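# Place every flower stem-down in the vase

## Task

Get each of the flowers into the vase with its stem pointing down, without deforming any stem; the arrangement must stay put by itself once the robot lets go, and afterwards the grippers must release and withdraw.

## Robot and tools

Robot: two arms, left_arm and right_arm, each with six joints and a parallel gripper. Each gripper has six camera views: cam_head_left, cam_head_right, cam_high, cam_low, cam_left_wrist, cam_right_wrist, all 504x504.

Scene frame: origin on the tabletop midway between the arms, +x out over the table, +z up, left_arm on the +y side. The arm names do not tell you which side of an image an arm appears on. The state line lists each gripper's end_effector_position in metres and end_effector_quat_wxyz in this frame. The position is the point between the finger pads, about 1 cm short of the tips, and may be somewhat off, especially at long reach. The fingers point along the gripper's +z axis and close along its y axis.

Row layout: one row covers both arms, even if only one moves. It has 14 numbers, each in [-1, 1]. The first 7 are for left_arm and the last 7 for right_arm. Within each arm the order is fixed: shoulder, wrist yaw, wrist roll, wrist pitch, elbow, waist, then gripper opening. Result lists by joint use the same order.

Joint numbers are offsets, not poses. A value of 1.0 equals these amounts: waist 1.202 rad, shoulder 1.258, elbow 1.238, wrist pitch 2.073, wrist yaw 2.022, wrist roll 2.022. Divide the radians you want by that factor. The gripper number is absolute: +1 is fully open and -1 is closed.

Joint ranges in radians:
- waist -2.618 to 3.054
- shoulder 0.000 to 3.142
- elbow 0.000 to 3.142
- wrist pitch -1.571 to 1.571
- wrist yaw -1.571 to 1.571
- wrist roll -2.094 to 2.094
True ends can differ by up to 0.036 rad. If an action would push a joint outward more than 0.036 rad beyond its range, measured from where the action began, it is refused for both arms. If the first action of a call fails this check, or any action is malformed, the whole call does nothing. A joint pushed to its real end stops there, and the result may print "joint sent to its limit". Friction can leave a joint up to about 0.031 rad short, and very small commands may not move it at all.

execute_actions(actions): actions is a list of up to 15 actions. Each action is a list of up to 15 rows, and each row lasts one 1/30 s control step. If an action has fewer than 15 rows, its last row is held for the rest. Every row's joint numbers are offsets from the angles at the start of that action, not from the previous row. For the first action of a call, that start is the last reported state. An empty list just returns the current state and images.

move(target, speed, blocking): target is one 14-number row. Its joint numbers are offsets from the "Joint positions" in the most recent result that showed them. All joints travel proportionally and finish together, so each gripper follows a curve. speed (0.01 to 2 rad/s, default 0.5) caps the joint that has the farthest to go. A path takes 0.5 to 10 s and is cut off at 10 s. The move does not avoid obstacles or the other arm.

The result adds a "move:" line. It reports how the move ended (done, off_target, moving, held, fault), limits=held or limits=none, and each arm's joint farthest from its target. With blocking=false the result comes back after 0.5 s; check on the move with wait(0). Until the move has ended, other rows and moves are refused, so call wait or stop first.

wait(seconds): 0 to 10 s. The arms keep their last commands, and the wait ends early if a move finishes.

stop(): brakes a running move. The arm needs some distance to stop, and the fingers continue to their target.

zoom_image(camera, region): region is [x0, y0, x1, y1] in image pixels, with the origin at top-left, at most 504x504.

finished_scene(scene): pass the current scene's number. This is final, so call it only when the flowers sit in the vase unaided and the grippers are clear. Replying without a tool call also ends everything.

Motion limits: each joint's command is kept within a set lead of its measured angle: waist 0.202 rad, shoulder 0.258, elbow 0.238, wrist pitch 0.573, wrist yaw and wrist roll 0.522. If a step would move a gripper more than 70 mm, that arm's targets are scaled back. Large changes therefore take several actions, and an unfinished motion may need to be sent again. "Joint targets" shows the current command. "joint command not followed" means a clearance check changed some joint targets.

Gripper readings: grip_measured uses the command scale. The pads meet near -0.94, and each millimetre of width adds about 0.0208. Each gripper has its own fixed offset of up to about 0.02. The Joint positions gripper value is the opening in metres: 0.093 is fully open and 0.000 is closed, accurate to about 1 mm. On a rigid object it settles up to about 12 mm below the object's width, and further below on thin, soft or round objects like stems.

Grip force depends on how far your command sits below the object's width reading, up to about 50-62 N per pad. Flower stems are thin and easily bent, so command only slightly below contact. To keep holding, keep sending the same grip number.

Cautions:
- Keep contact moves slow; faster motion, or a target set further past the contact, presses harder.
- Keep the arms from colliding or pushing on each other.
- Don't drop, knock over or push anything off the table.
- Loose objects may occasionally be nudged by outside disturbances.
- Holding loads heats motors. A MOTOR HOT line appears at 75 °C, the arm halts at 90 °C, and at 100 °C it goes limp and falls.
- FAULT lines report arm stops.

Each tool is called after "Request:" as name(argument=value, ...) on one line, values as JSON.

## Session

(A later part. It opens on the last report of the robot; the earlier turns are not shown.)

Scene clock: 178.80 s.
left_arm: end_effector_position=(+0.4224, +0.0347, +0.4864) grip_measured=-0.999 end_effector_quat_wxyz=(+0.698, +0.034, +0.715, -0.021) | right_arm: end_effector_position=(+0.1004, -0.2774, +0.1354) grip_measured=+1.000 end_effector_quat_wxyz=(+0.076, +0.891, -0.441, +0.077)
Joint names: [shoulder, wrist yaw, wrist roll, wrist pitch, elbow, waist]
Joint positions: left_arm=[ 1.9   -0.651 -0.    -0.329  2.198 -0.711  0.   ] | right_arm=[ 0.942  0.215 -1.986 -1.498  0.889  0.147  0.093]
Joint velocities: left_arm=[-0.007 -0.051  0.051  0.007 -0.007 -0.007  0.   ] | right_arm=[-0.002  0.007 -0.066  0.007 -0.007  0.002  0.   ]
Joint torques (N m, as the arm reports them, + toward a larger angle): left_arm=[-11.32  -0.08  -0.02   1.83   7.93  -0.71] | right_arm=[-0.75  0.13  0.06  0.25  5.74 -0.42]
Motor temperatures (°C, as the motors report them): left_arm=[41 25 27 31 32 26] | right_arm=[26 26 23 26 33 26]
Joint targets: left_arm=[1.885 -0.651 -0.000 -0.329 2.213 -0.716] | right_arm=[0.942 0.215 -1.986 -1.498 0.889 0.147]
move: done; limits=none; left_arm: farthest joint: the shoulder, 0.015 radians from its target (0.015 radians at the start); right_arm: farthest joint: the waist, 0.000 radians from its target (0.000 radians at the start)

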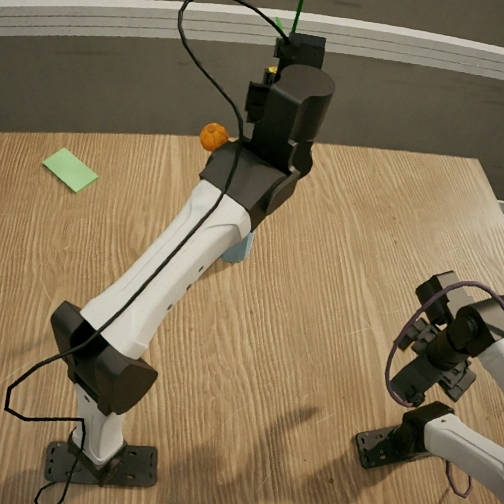

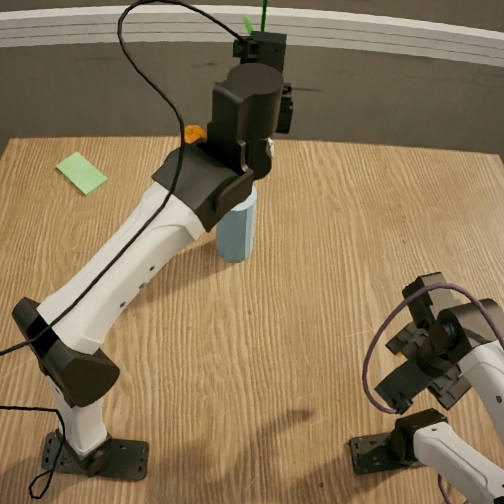

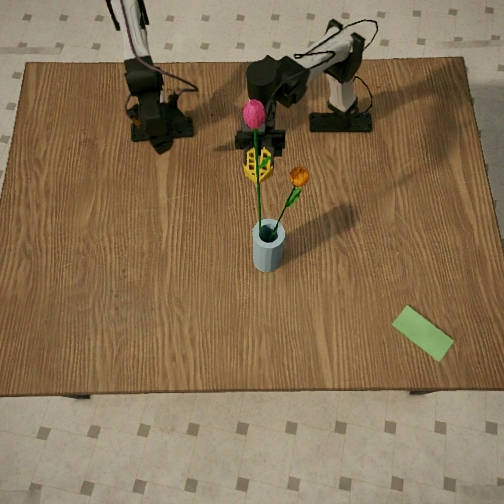

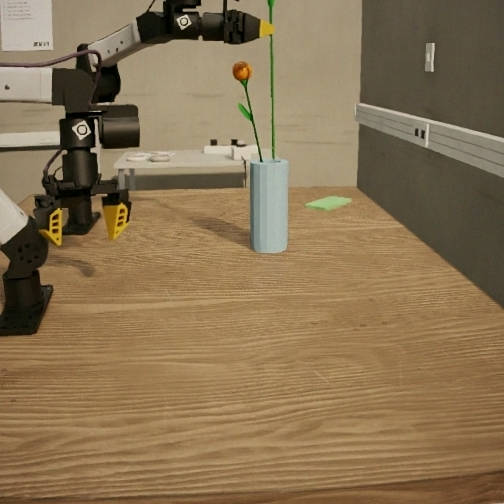

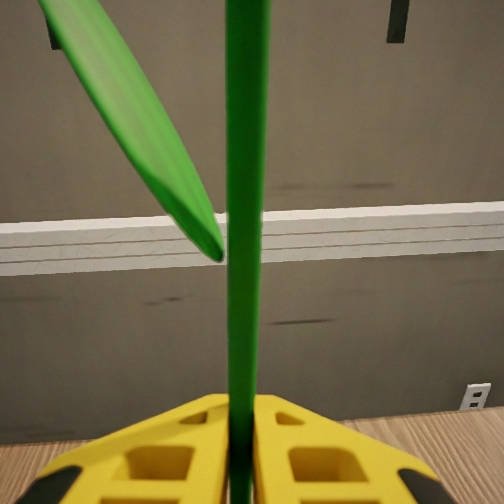

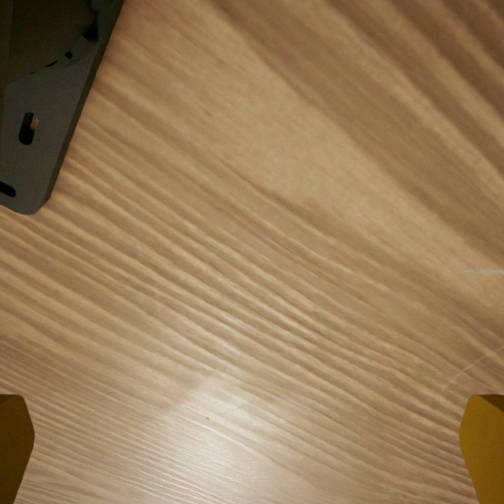

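Request:
move(target=[0,-0.102,0,0,0,-0.038,-1,0,0,0,0,0,0,1], speed=0.25)

Request:
zoom_image(camera="cam_high", region=[200,100,380,280])

Request:
zoom_image(camera="cam_low", region=[170,0,370,200])

Scene clock: 202.50 s.
left_arm: end_effector_position=(+0.4131, +0.0525, +0.4870) grip_measured=-0.999 end_effector_quat_wxyz=(+0.699, -0.023, +0.714, +0.038) | right_arm: end_effector_position=(+0.1004, -0.2774, +0.1354) grip_measured=+1.000 end_effector_quat_wxyz=(+0.076, +0.891, -0.441, +0.077)
Joint names: [shoulder, wrist yaw, wrist roll, wrist pitch, elbow, waist]
Joint positions: left_arm=[ 1.9   -0.851 -0.    -0.329  2.198 -0.745  0.   ] | right_arm=[ 0.942  0.215 -1.986 -1.498  0.889  0.147  0.093]
Joint velocities: left_arm=[-0.012 -0.037 -0.051 -0.007 -0.007 -0.012  0.   ] | right_arm=[ 0.012  0.051 -0.037  0.022 -0.002  0.002  0.   ]
Joint torques (N m, as the arm reports them, + toward a larger angle): left_arm=[-10.1   -0.06  -0.01   1.74   6.8   -1.33] | right_arm=[-0.86  0.12  0.04  0.24  5.69 -0.38]
Motor temperatures (°C, as the motors report them): left_arm=[44 25 27 32 33 26] | right_arm=[26 26 23 26 33 26]
Joint targets: left_arm=[1.900 -0.857 -0.000 -0.329 2.198 -0.756] | right_arm=[0.942 0.215 -1.986 -1.498 0.889 0.147]
move: done; limits=none; left_arm: farthest joint: the waist, 0.012 radians from its target (0.046 radians at the start); right_arm: farthest joint: the waist, 0.000 radians from its target (0.000 radians at the start)

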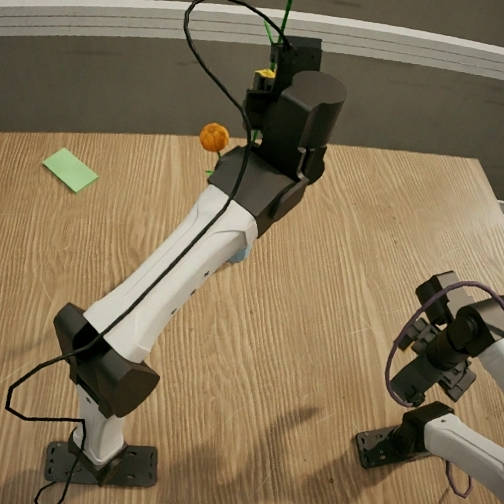

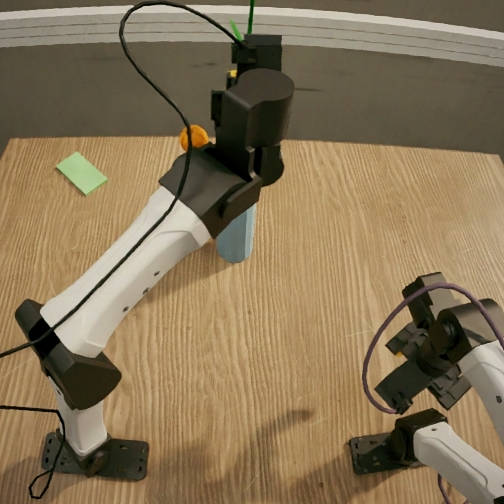

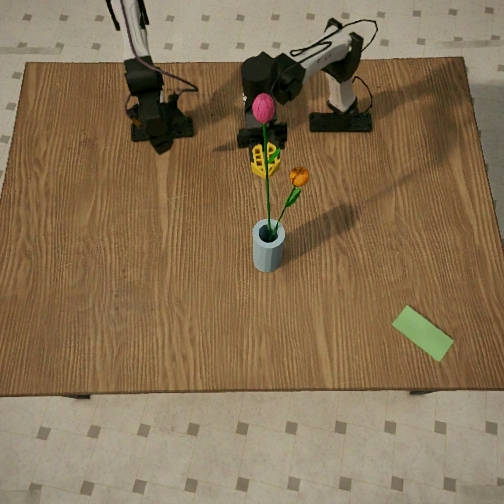

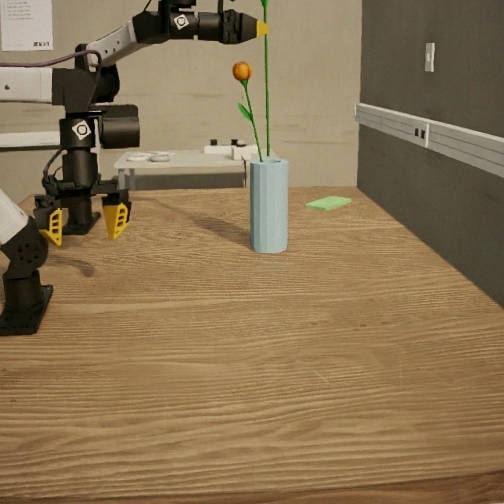

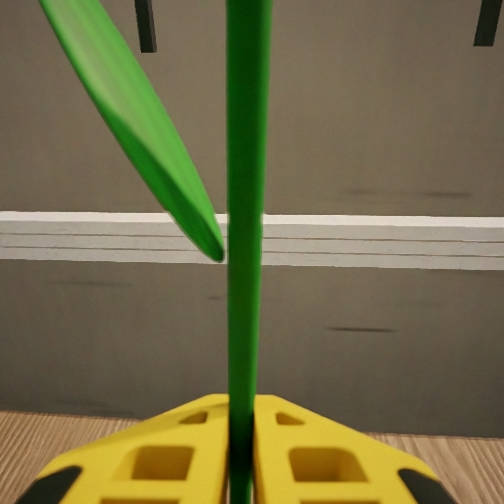

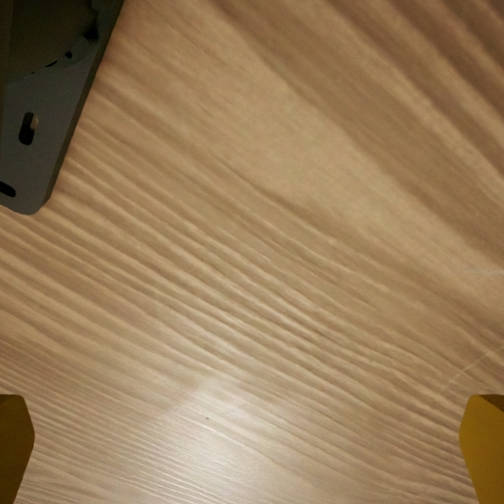

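Region (200, 100, 380, 280) of cam_high's 504x504 image, scaled by 2.800, with more detail than that image has.

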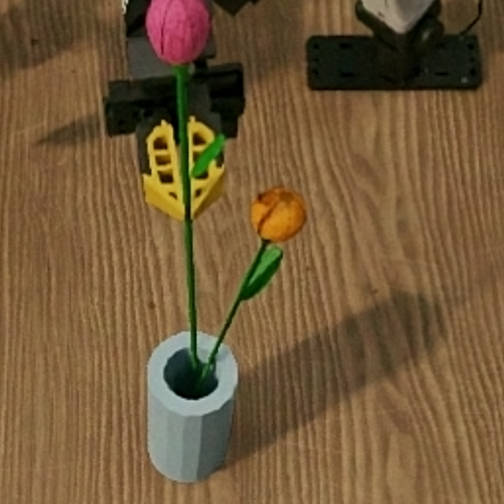

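Region (170, 0, 370, 200) of cam_low's 504x504 image, scaled by 2.520, with more detail than that image has.

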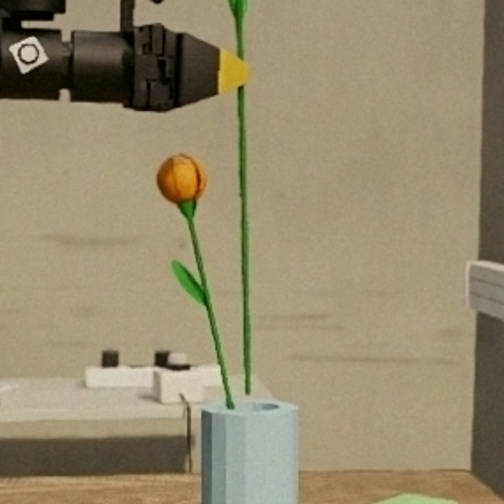

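Request:
move(target=[-0.104,0,0,0.183,-0.408,-0.024,-1,0,0,0,0,0,0,1], speed=0.35)

Request:
zoom_image(camera="cam_high", region=[200,100,380,280])

Scene clock: 212.23 s.
left_arm: end_effector_position=(+0.4116, +0.0424, +0.4068) grip_measured=-0.999 end_effector_quat_wxyz=(+0.699, -0.017, +0.714, +0.033) | right_arm: end_effector_position=(+0.1004, -0.2774, +0.1354) grip_measured=+1.000 end_effector_quat_wxyz=(+0.076, +0.891, -0.441, +0.077)
Joint names: [shoulder, wrist yaw, wrist roll, wrist pitch, elbow, waist]
Joint positions: left_arm=[ 1.788 -0.851 -0.     0.045  1.712 -0.761  0.   ] | right_arm=[ 0.942  0.215 -1.986 -1.498  0.889  0.147  0.093]
Joint velocities: left_arm=[-0.002 -0.022 -0.066 -0.022 -0.007  0.002  0.   ] | right_arm=[-0.007  0.022 -0.066 -0.051  0.002 -0.012  0.   ]
Joint torques (N m, as the arm reports them, + toward a larger angle): left_arm=[-11.21  -0.09  -0.03   1.77   6.35  -1.27] | right_arm=[-0.8   0.13  0.04  0.23  5.71 -0.38]
Motor temperatures (°C, as the motors report them): left_arm=[45 25 27 32 33 26] | right_arm=[26 26 23 26 33 26]
Joint targets: left_arm=[1.769 -0.851 -0.000 0.051 1.693 -0.773] | right_arm=[0.942 0.215 -1.986 -1.498 0.889 0.147]
move: done; limits=none; left_arm: farthest joint: the shoulder, 0.019 radians from its target (0.131 radians at the start); right_arm: farthest joint: the waist, 0.000 radians from its target (0.000 radians at the start)

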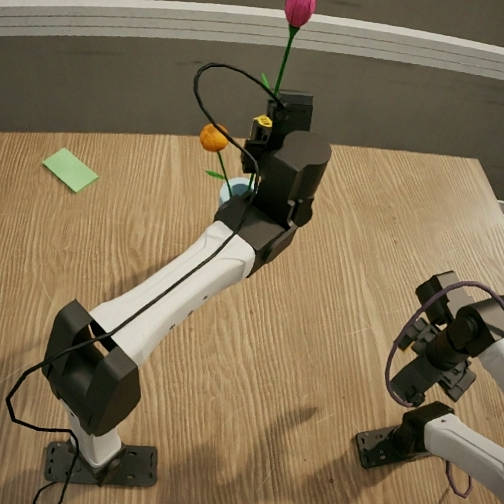

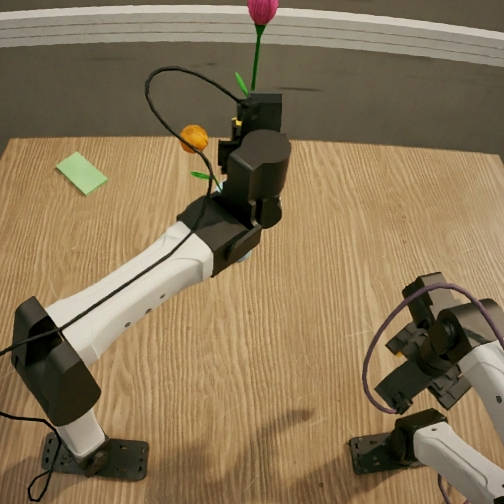

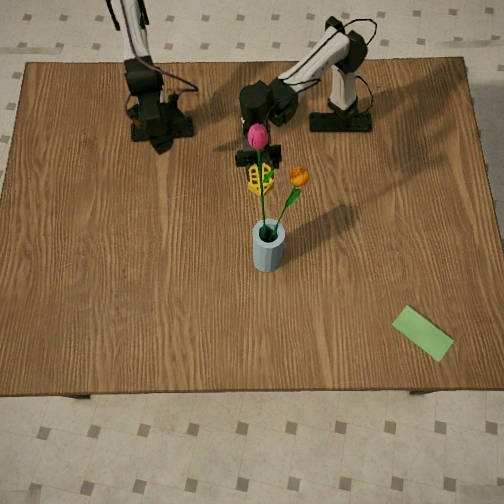

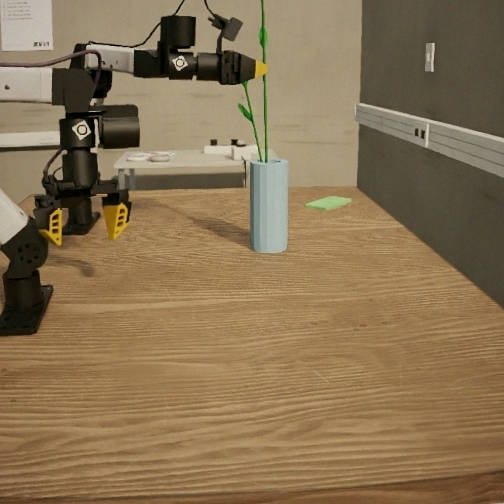

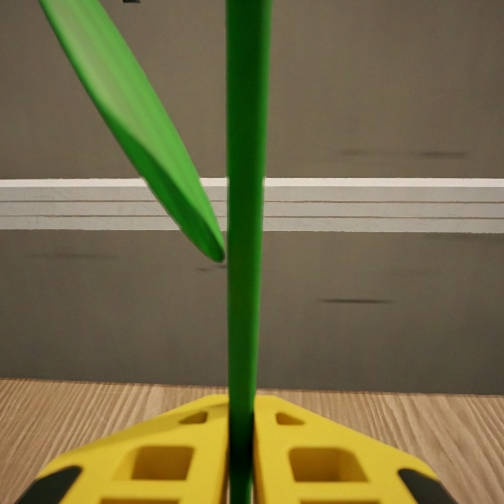

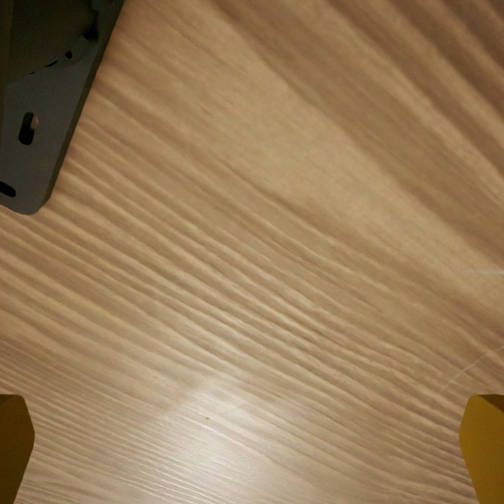

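Region (200, 100, 380, 280) of cam_high's 504x504 image, scaled by 2.800, with more detail than that image has.

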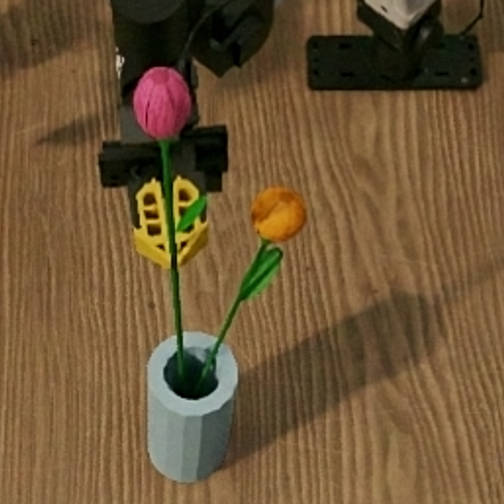

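Request:
move(target=[0,-0.017,0,0.176,-0.303,0,-1,0,0,0,0,0,0,1], speed=0.3)

Request:
zoom_image(camera="cam_high", region=[200,100,380,280])

Scene clock: 224.40 s.
left_arm: end_effector_position=(+0.4103, +0.0480, +0.3175) grip_measured=-0.999 end_effector_quat_wxyz=(+0.699, -0.027, +0.713, +0.043) | right_arm: end_effector_position=(+0.1004, -0.2774, +0.1354) grip_measured=+1.000 end_effector_quat_wxyz=(+0.076, +0.891, -0.441, +0.077)
Joint names: [shoulder, wrist yaw, wrist roll, wrist pitch, elbow, waist]
Joint positions: left_arm=[ 1.788 -0.879 -0.     0.404  1.355 -0.761  0.   ] | right_arm=[ 0.942  0.215 -1.986 -1.498  0.889  0.147  0.093]
Joint velocities: left_arm=[-0.002  0.037 -0.037 -0.007 -0.002  0.022  0.   ] | right_arm=[ 0.017  0.022  0.022 -0.007 -0.012 -0.012  0.   ]
Joint torques (N m, as the arm reports them, + toward a larger angle): left_arm=[-9.83 -0.15 -0.01  1.79  6.45 -0.1 ] | right_arm=[-0.73  0.11  0.05  0.23  5.71 -0.35]
Motor temperatures (°C, as the motors report them): left_arm=[46 25 27 32 32 26] | right_arm=[26 26 23 26 33 26]
Joint targets: left_arm=[1.788 -0.886 -0.000 0.410 1.337 -0.761] | right_arm=[0.942 0.215 -1.986 -1.498 0.889 0.147]
move: done; limits=none; left_arm: farthest joint: the elbow, 0.018 radians from its target (0.376 radians at the start); right_arm: farthest joint: the waist, 0.000 radians from its target (0.000 radians at the start)

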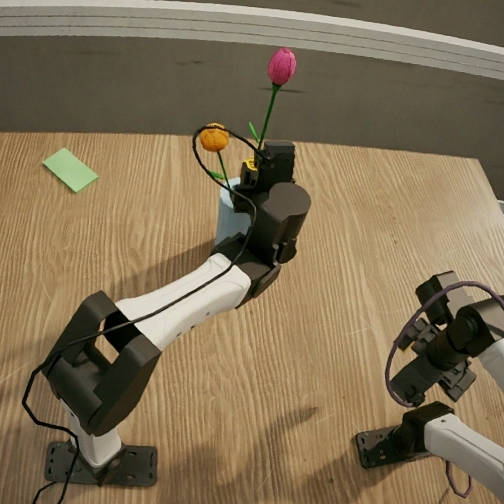

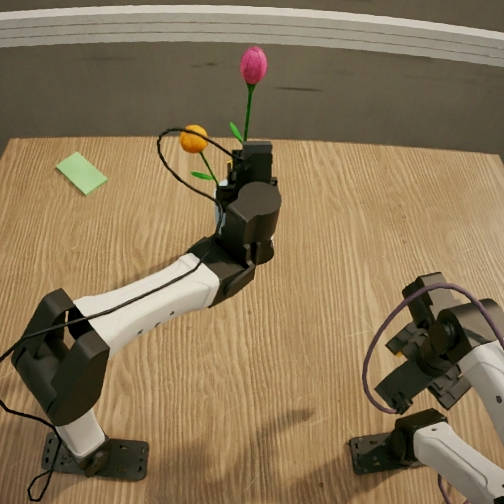

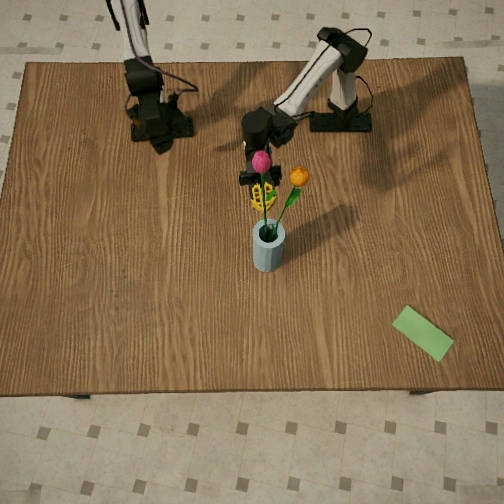

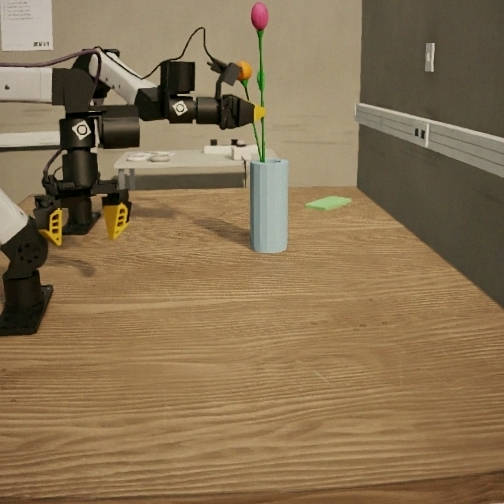

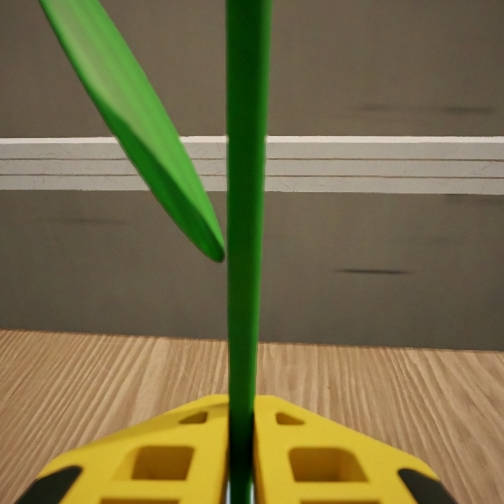

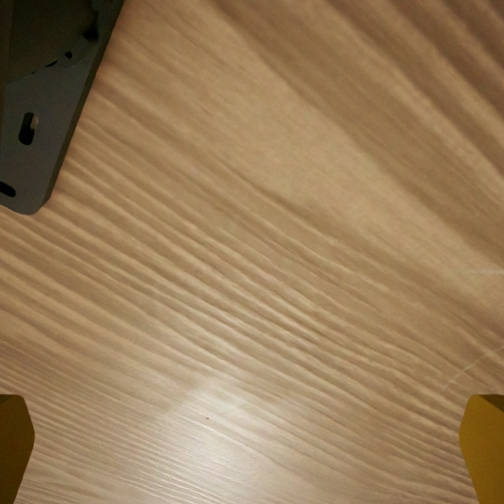

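Region (200, 100, 380, 280) of cam_high's 504x504 image, scaled by 2.800, with more detail than that image has.

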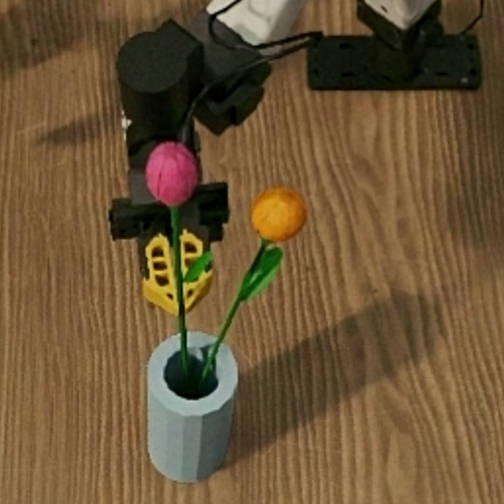

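Request:
move(target=[0,0,0,0.047,-0.088,0,-1,0,0,0,0,0,0,1], speed=0.15)

Request:
move(target=[0,0,0,0,0,0,-0.5,0,0,0,0,0,0,1])

Scene clock: 232.90 s.
left_arm: end_effector_position=(+0.4065, +0.0518, +0.2961) grip_measured=-0.999 end_effector_quat_wxyz=(+0.700, -0.028, +0.713, +0.042) | right_arm: end_effector_position=(+0.1004, -0.2774, +0.1354) grip_measured=+1.000 end_effector_quat_wxyz=(+0.076, +0.891, -0.441, +0.077)
Joint names: [shoulder, wrist yaw, wrist roll, wrist pitch, elbow, waist]
Joint positions: left_arm=[ 1.788 -0.879 -0.     0.496  1.266 -0.761  0.   ] | right_arm=[ 0.942  0.215 -1.986 -1.498  0.889  0.147  0.093]
Joint velocities: left_arm=[ 0.007 -0.007 -0.066  0.037  0.007 -0.012  0.   ] | right_arm=[-0.002 -0.007  0.007  0.007 -0.022  0.002  0.   ]
Joint torques (N m, as the arm reports them, + toward a larger angle): left_arm=[-9.77 -0.07  0.01  1.8   6.21 -0.1 ] | right_arm=[-0.83  0.13  0.05  0.23  5.71 -0.39]
Motor temperatures (°C, as the motors report them): left_arm=[45 25 27 33 32 26] | right_arm=[26 26 23 26 34 26]
Joint targets: left_arm=[1.788 -0.879 -0.000 0.502 1.246 -0.761] | right_arm=[0.942 0.215 -1.986 -1.498 0.889 0.147]
move: done; limits=none; left_arm: farthest joint: the elbow, 0.020 radians from its target (0.109 radians at the start); right_arm: farthest joint: the waist, 0.000 radians from its target (0.000 radians at the start)

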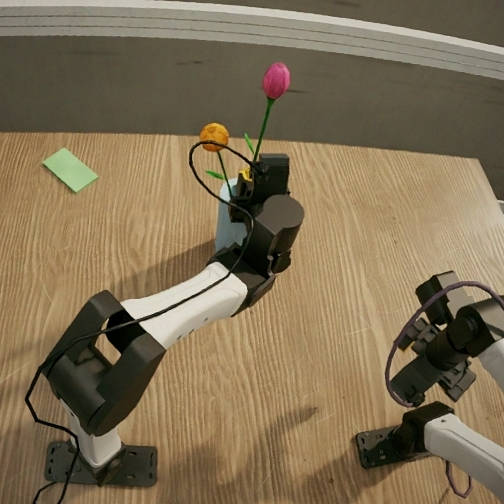

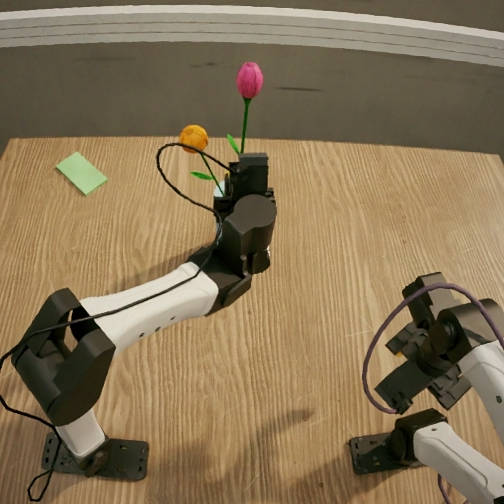

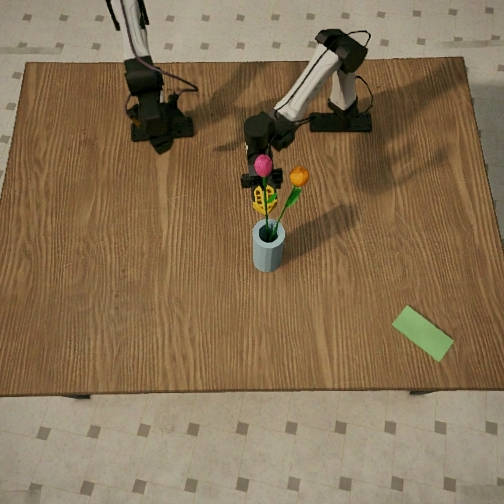

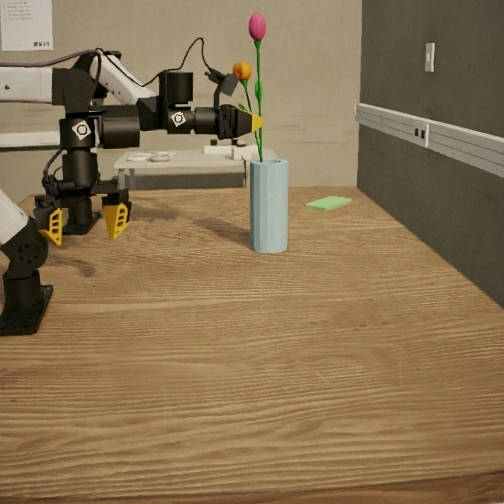

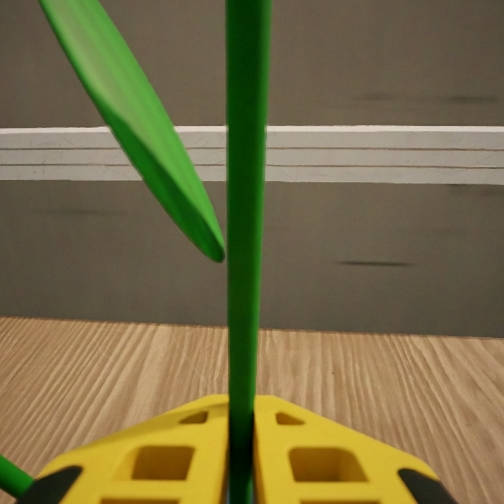

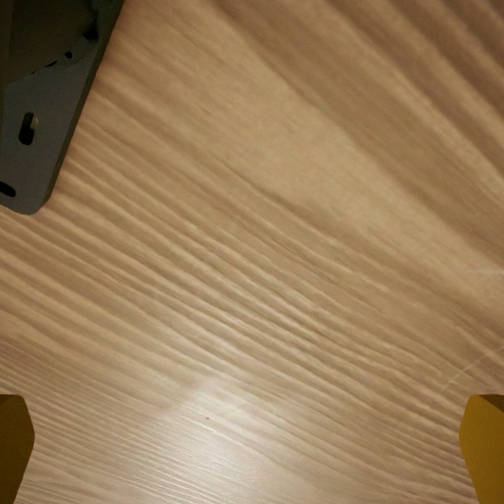

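Scene clock: 233.40 s.
left_arm: end_effector_position=(+0.4065, +0.0518, +0.2961) grip_measured=-0.502 end_effector_quat_wxyz=(+0.700, -0.028, +0.713, +0.042) | right_arm: end_effector_position=(+0.1004, -0.2774, +0.1354) grip_measured=+1.000 end_effector_quat_wxyz=(+0.076, +0.891, -0.441, +0.077)
Joint names: [shoulder, wrist yaw, wrist roll, wrist pitch, elbow, waist]
Joint positions: left_arm=[ 1.788 -0.879 -0.     0.496  1.266 -0.761  0.021] | right_arm=[ 0.942  0.215 -1.986 -1.498  0.889  0.147  0.093]
Joint velocities: left_arm=[ 0.002 -0.007  0.022  0.037 -0.007  0.002 -0.   ] | right_arm=[ 0.017 -0.037 -0.007 -0.037 -0.002  0.002  0.   ]
Joint torques (N m, as the arm reports them, + toward a larger angle): left_arm=[-9.74 -0.05 -0.02  1.71  7.46 -0.2 ] | right_arm=[-0.81  0.14  0.05  0.24  5.78 -0.36]
Motor temperatures (°C, as the motors report them): left_arm=[45 25 27 33 32 26] | right_arm=[26 26 23 26 34 26]
Joint targets: left_arm=[1.788 -0.879 -0.000 0.496 1.266 -0.761] | right_arm=[0.942 0.215 -1.986 -1.498 0.889 0.147]
move: done; limits=none; left_arm: farthest joint: the waist, 0.000 radians from its target (0.000 radians at the start); right_arm: farthest joint: the waist, 0.000 radians from its target (0.000 radians at the start)

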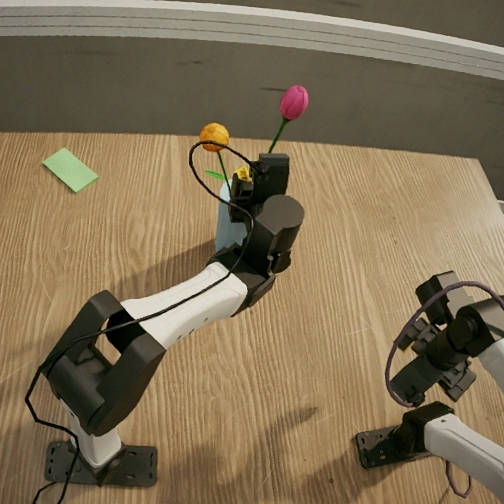

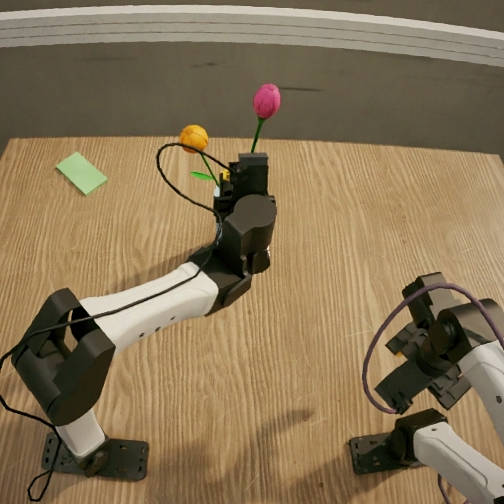

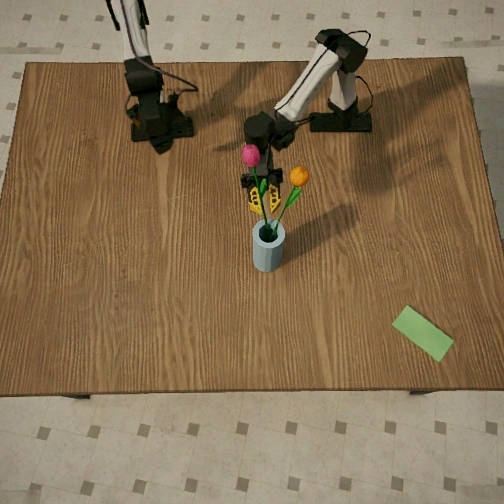

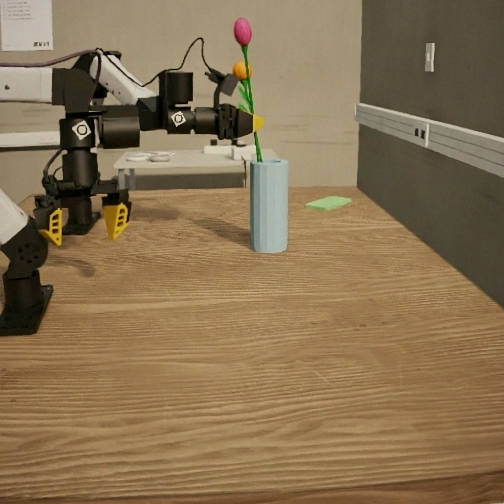

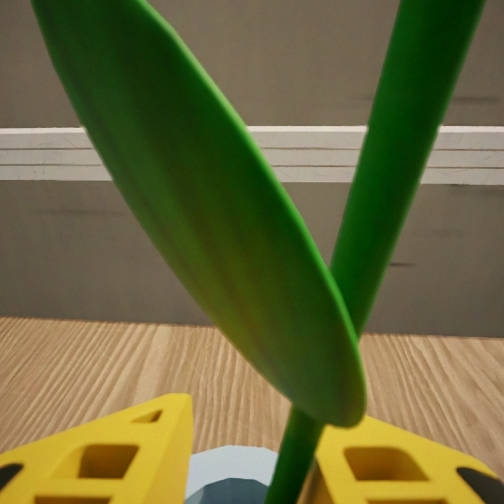

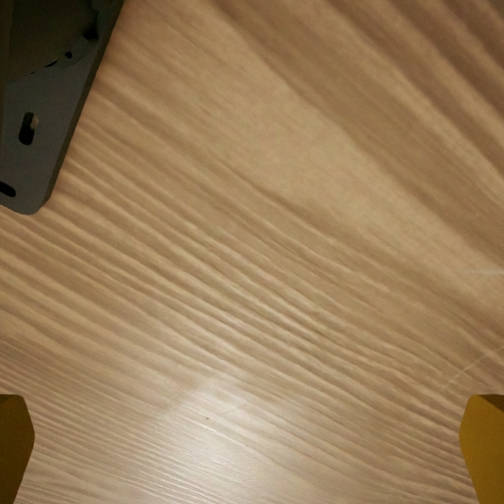

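Request:
move(target=[-0.18,-0.149,0,0.015,-0.21,-0.253,-0.5,0,0,0,0,0,0,1], speed=0.3)

Scene clock: 241.90 s.
left_arm: end_effector_position=(+0.2866, +0.0322, +0.2977) grip_measured=-0.502 end_effector_quat_wxyz=(+0.703, -0.027, +0.710, +0.042) | right_arm: end_effector_position=(+0.1004, -0.2774, +0.1354) grip_measured=+1.000 end_effector_quat_wxyz=(+0.076, +0.891, -0.441, +0.077)
Joint names: [shoulder, wrist yaw, wrist roll, wrist pitch, elbow, waist]
Joint positions: left_arm=[ 1.578 -1.174 -0.     0.526  1.029 -1.057  0.021] | right_arm=[ 0.942  0.215 -1.986 -1.498  0.889  0.147  0.093]
Joint velocities: left_arm=[-0.022 -0.037  0.051 -0.022  0.002  0.012 -0.001] | right_arm=[-0.007 -0.022 -0.007  0.037 -0.012  0.007  0.   ]
Joint torques (N m, as the arm reports them, + toward a larger angle): left_arm=[-8.74 -0.12 -0.01  1.53  5.78 -1.01] | right_arm=[-0.79  0.13  0.05  0.23  5.75 -0.35]
Motor temperatures (°C, as the motors report them): left_arm=[45 25 27 33 33 26] | right_arm=[26 26 23 26 34 26]
Joint targets: left_arm=[1.562 -1.180 -0.000 0.527 1.006 -1.066] | right_arm=[0.942 0.215 -1.986 -1.498 0.889 0.147]
move: off_target (left_arm); limits=none; left_arm: farthest joint: the elbow, 0.023 radians from its target (0.260 radians at the start); right_arm: farthest joint: the waist, 0.000 radians from its target (0.000 radians at the start)

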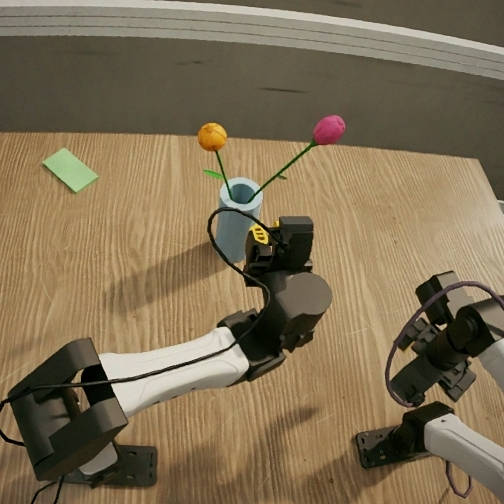

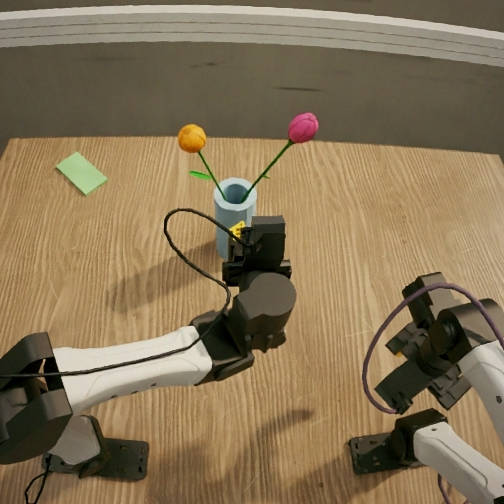

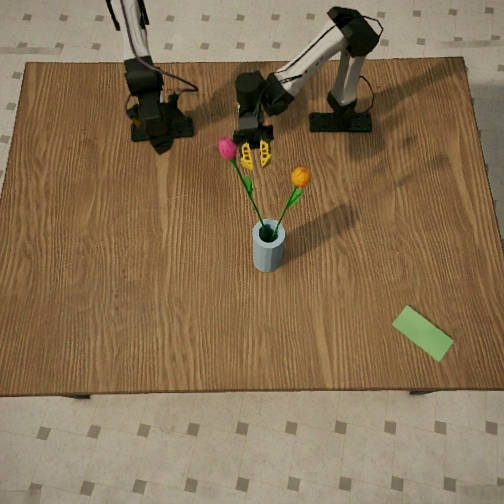

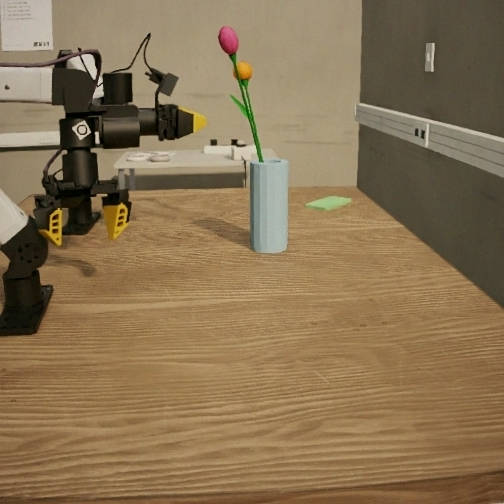

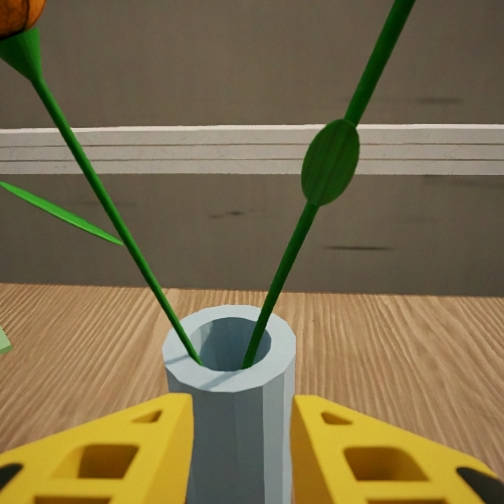

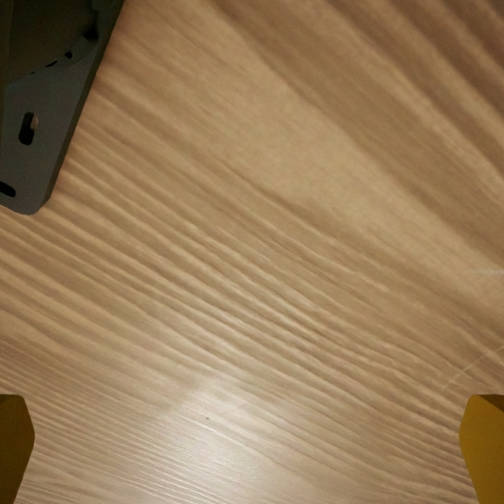

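A bit further clear, then finish.

Request:
move(target=[-0.4,0,0,0,-0.4,0,1,0,0,0,0,0,0,1], speed=0.8)

Request:
finished_scene(scene=1)

Scene clock: 248.23 s.
left_arm: end_effector_position=(+0.2286, +0.1399, +0.2724) grip_measured=+0.982 end_effector_quat_wxyz=(+0.705, -0.032, +0.708, +0.038) | right_arm: end_effector_position=(+0.1004, -0.2774, +0.1354) grip_measured=+1.000 end_effector_quat_wxyz=(+0.076, +0.891, -0.441, +0.077)
Joint names: [shoulder, wrist yaw, wrist roll, wrist pitch, elbow, waist]
Joint positions: left_arm=[ 1.094 -1.174 -0.     0.53   0.555 -1.057  0.092] | right_arm=[ 0.942  0.215 -1.986 -1.498  0.889  0.147  0.093]
Joint velocities: left_arm=[-0.002  0.022 -0.051 -0.037  0.012  0.007 -0.001] | right_arm=[-0.002  0.051  0.051  0.007 -0.012 -0.012  0.   ]
Joint torques (N m, as the arm reports them, + toward a larger angle): left_arm=[-4.57 -0.05  0.    1.5   5.86 -0.13] | right_arm=[-0.78  0.12  0.06  0.23  5.72 -0.33]
Motor temperatures (°C, as the motors report them): left_arm=[44 25 27 33 32 26] | right_arm=[26 26 23 26 34 26]
Joint targets: left_arm=[1.075 -1.174 -0.000 0.526 0.534 -1.057] | right_arm=[0.942 0.215 -1.986 -1.498 0.889 0.147]
move: off_target (left_arm); limits=none; left_arm: farthest joint: the elbow, 0.021 radians from its target (0.495 radians at the start); right_arm: farthest joint: the waist, 0.000 radians from its target (0.000 radians at the start)

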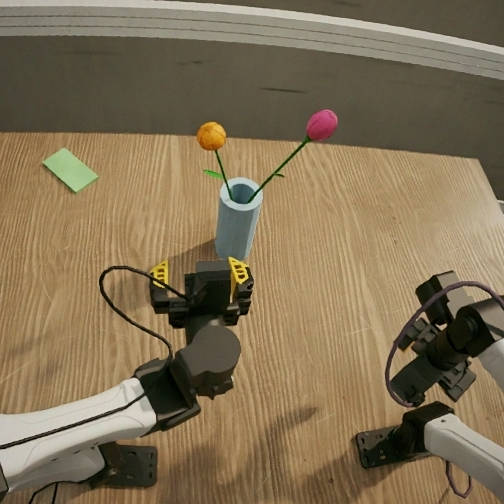

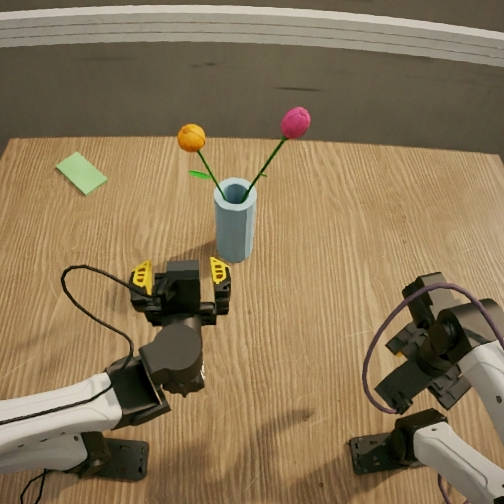

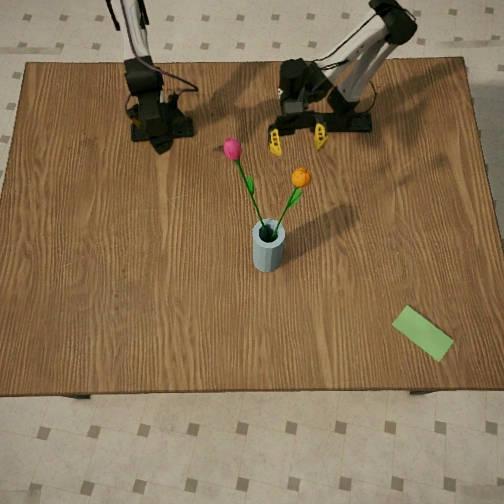

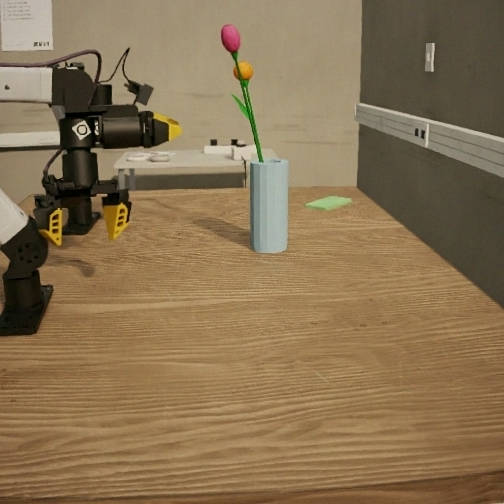

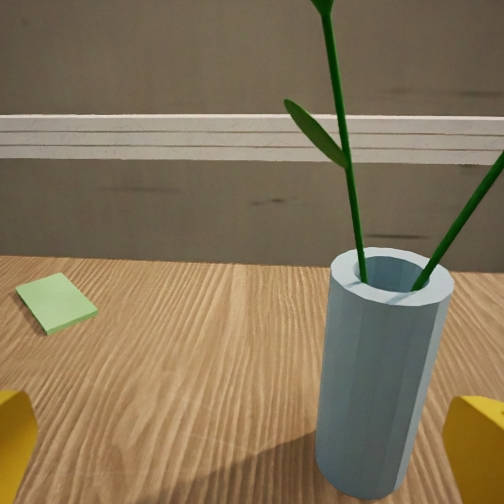

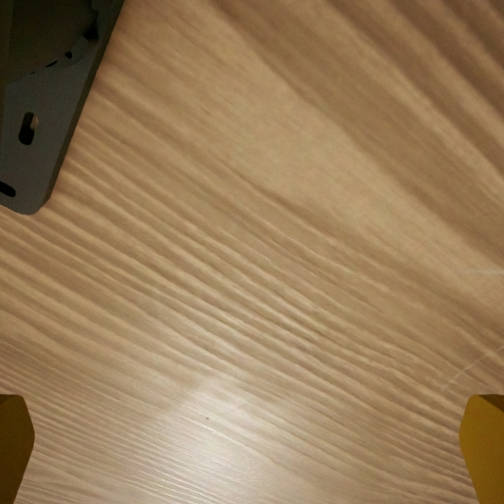

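The scene is finished: the task was done.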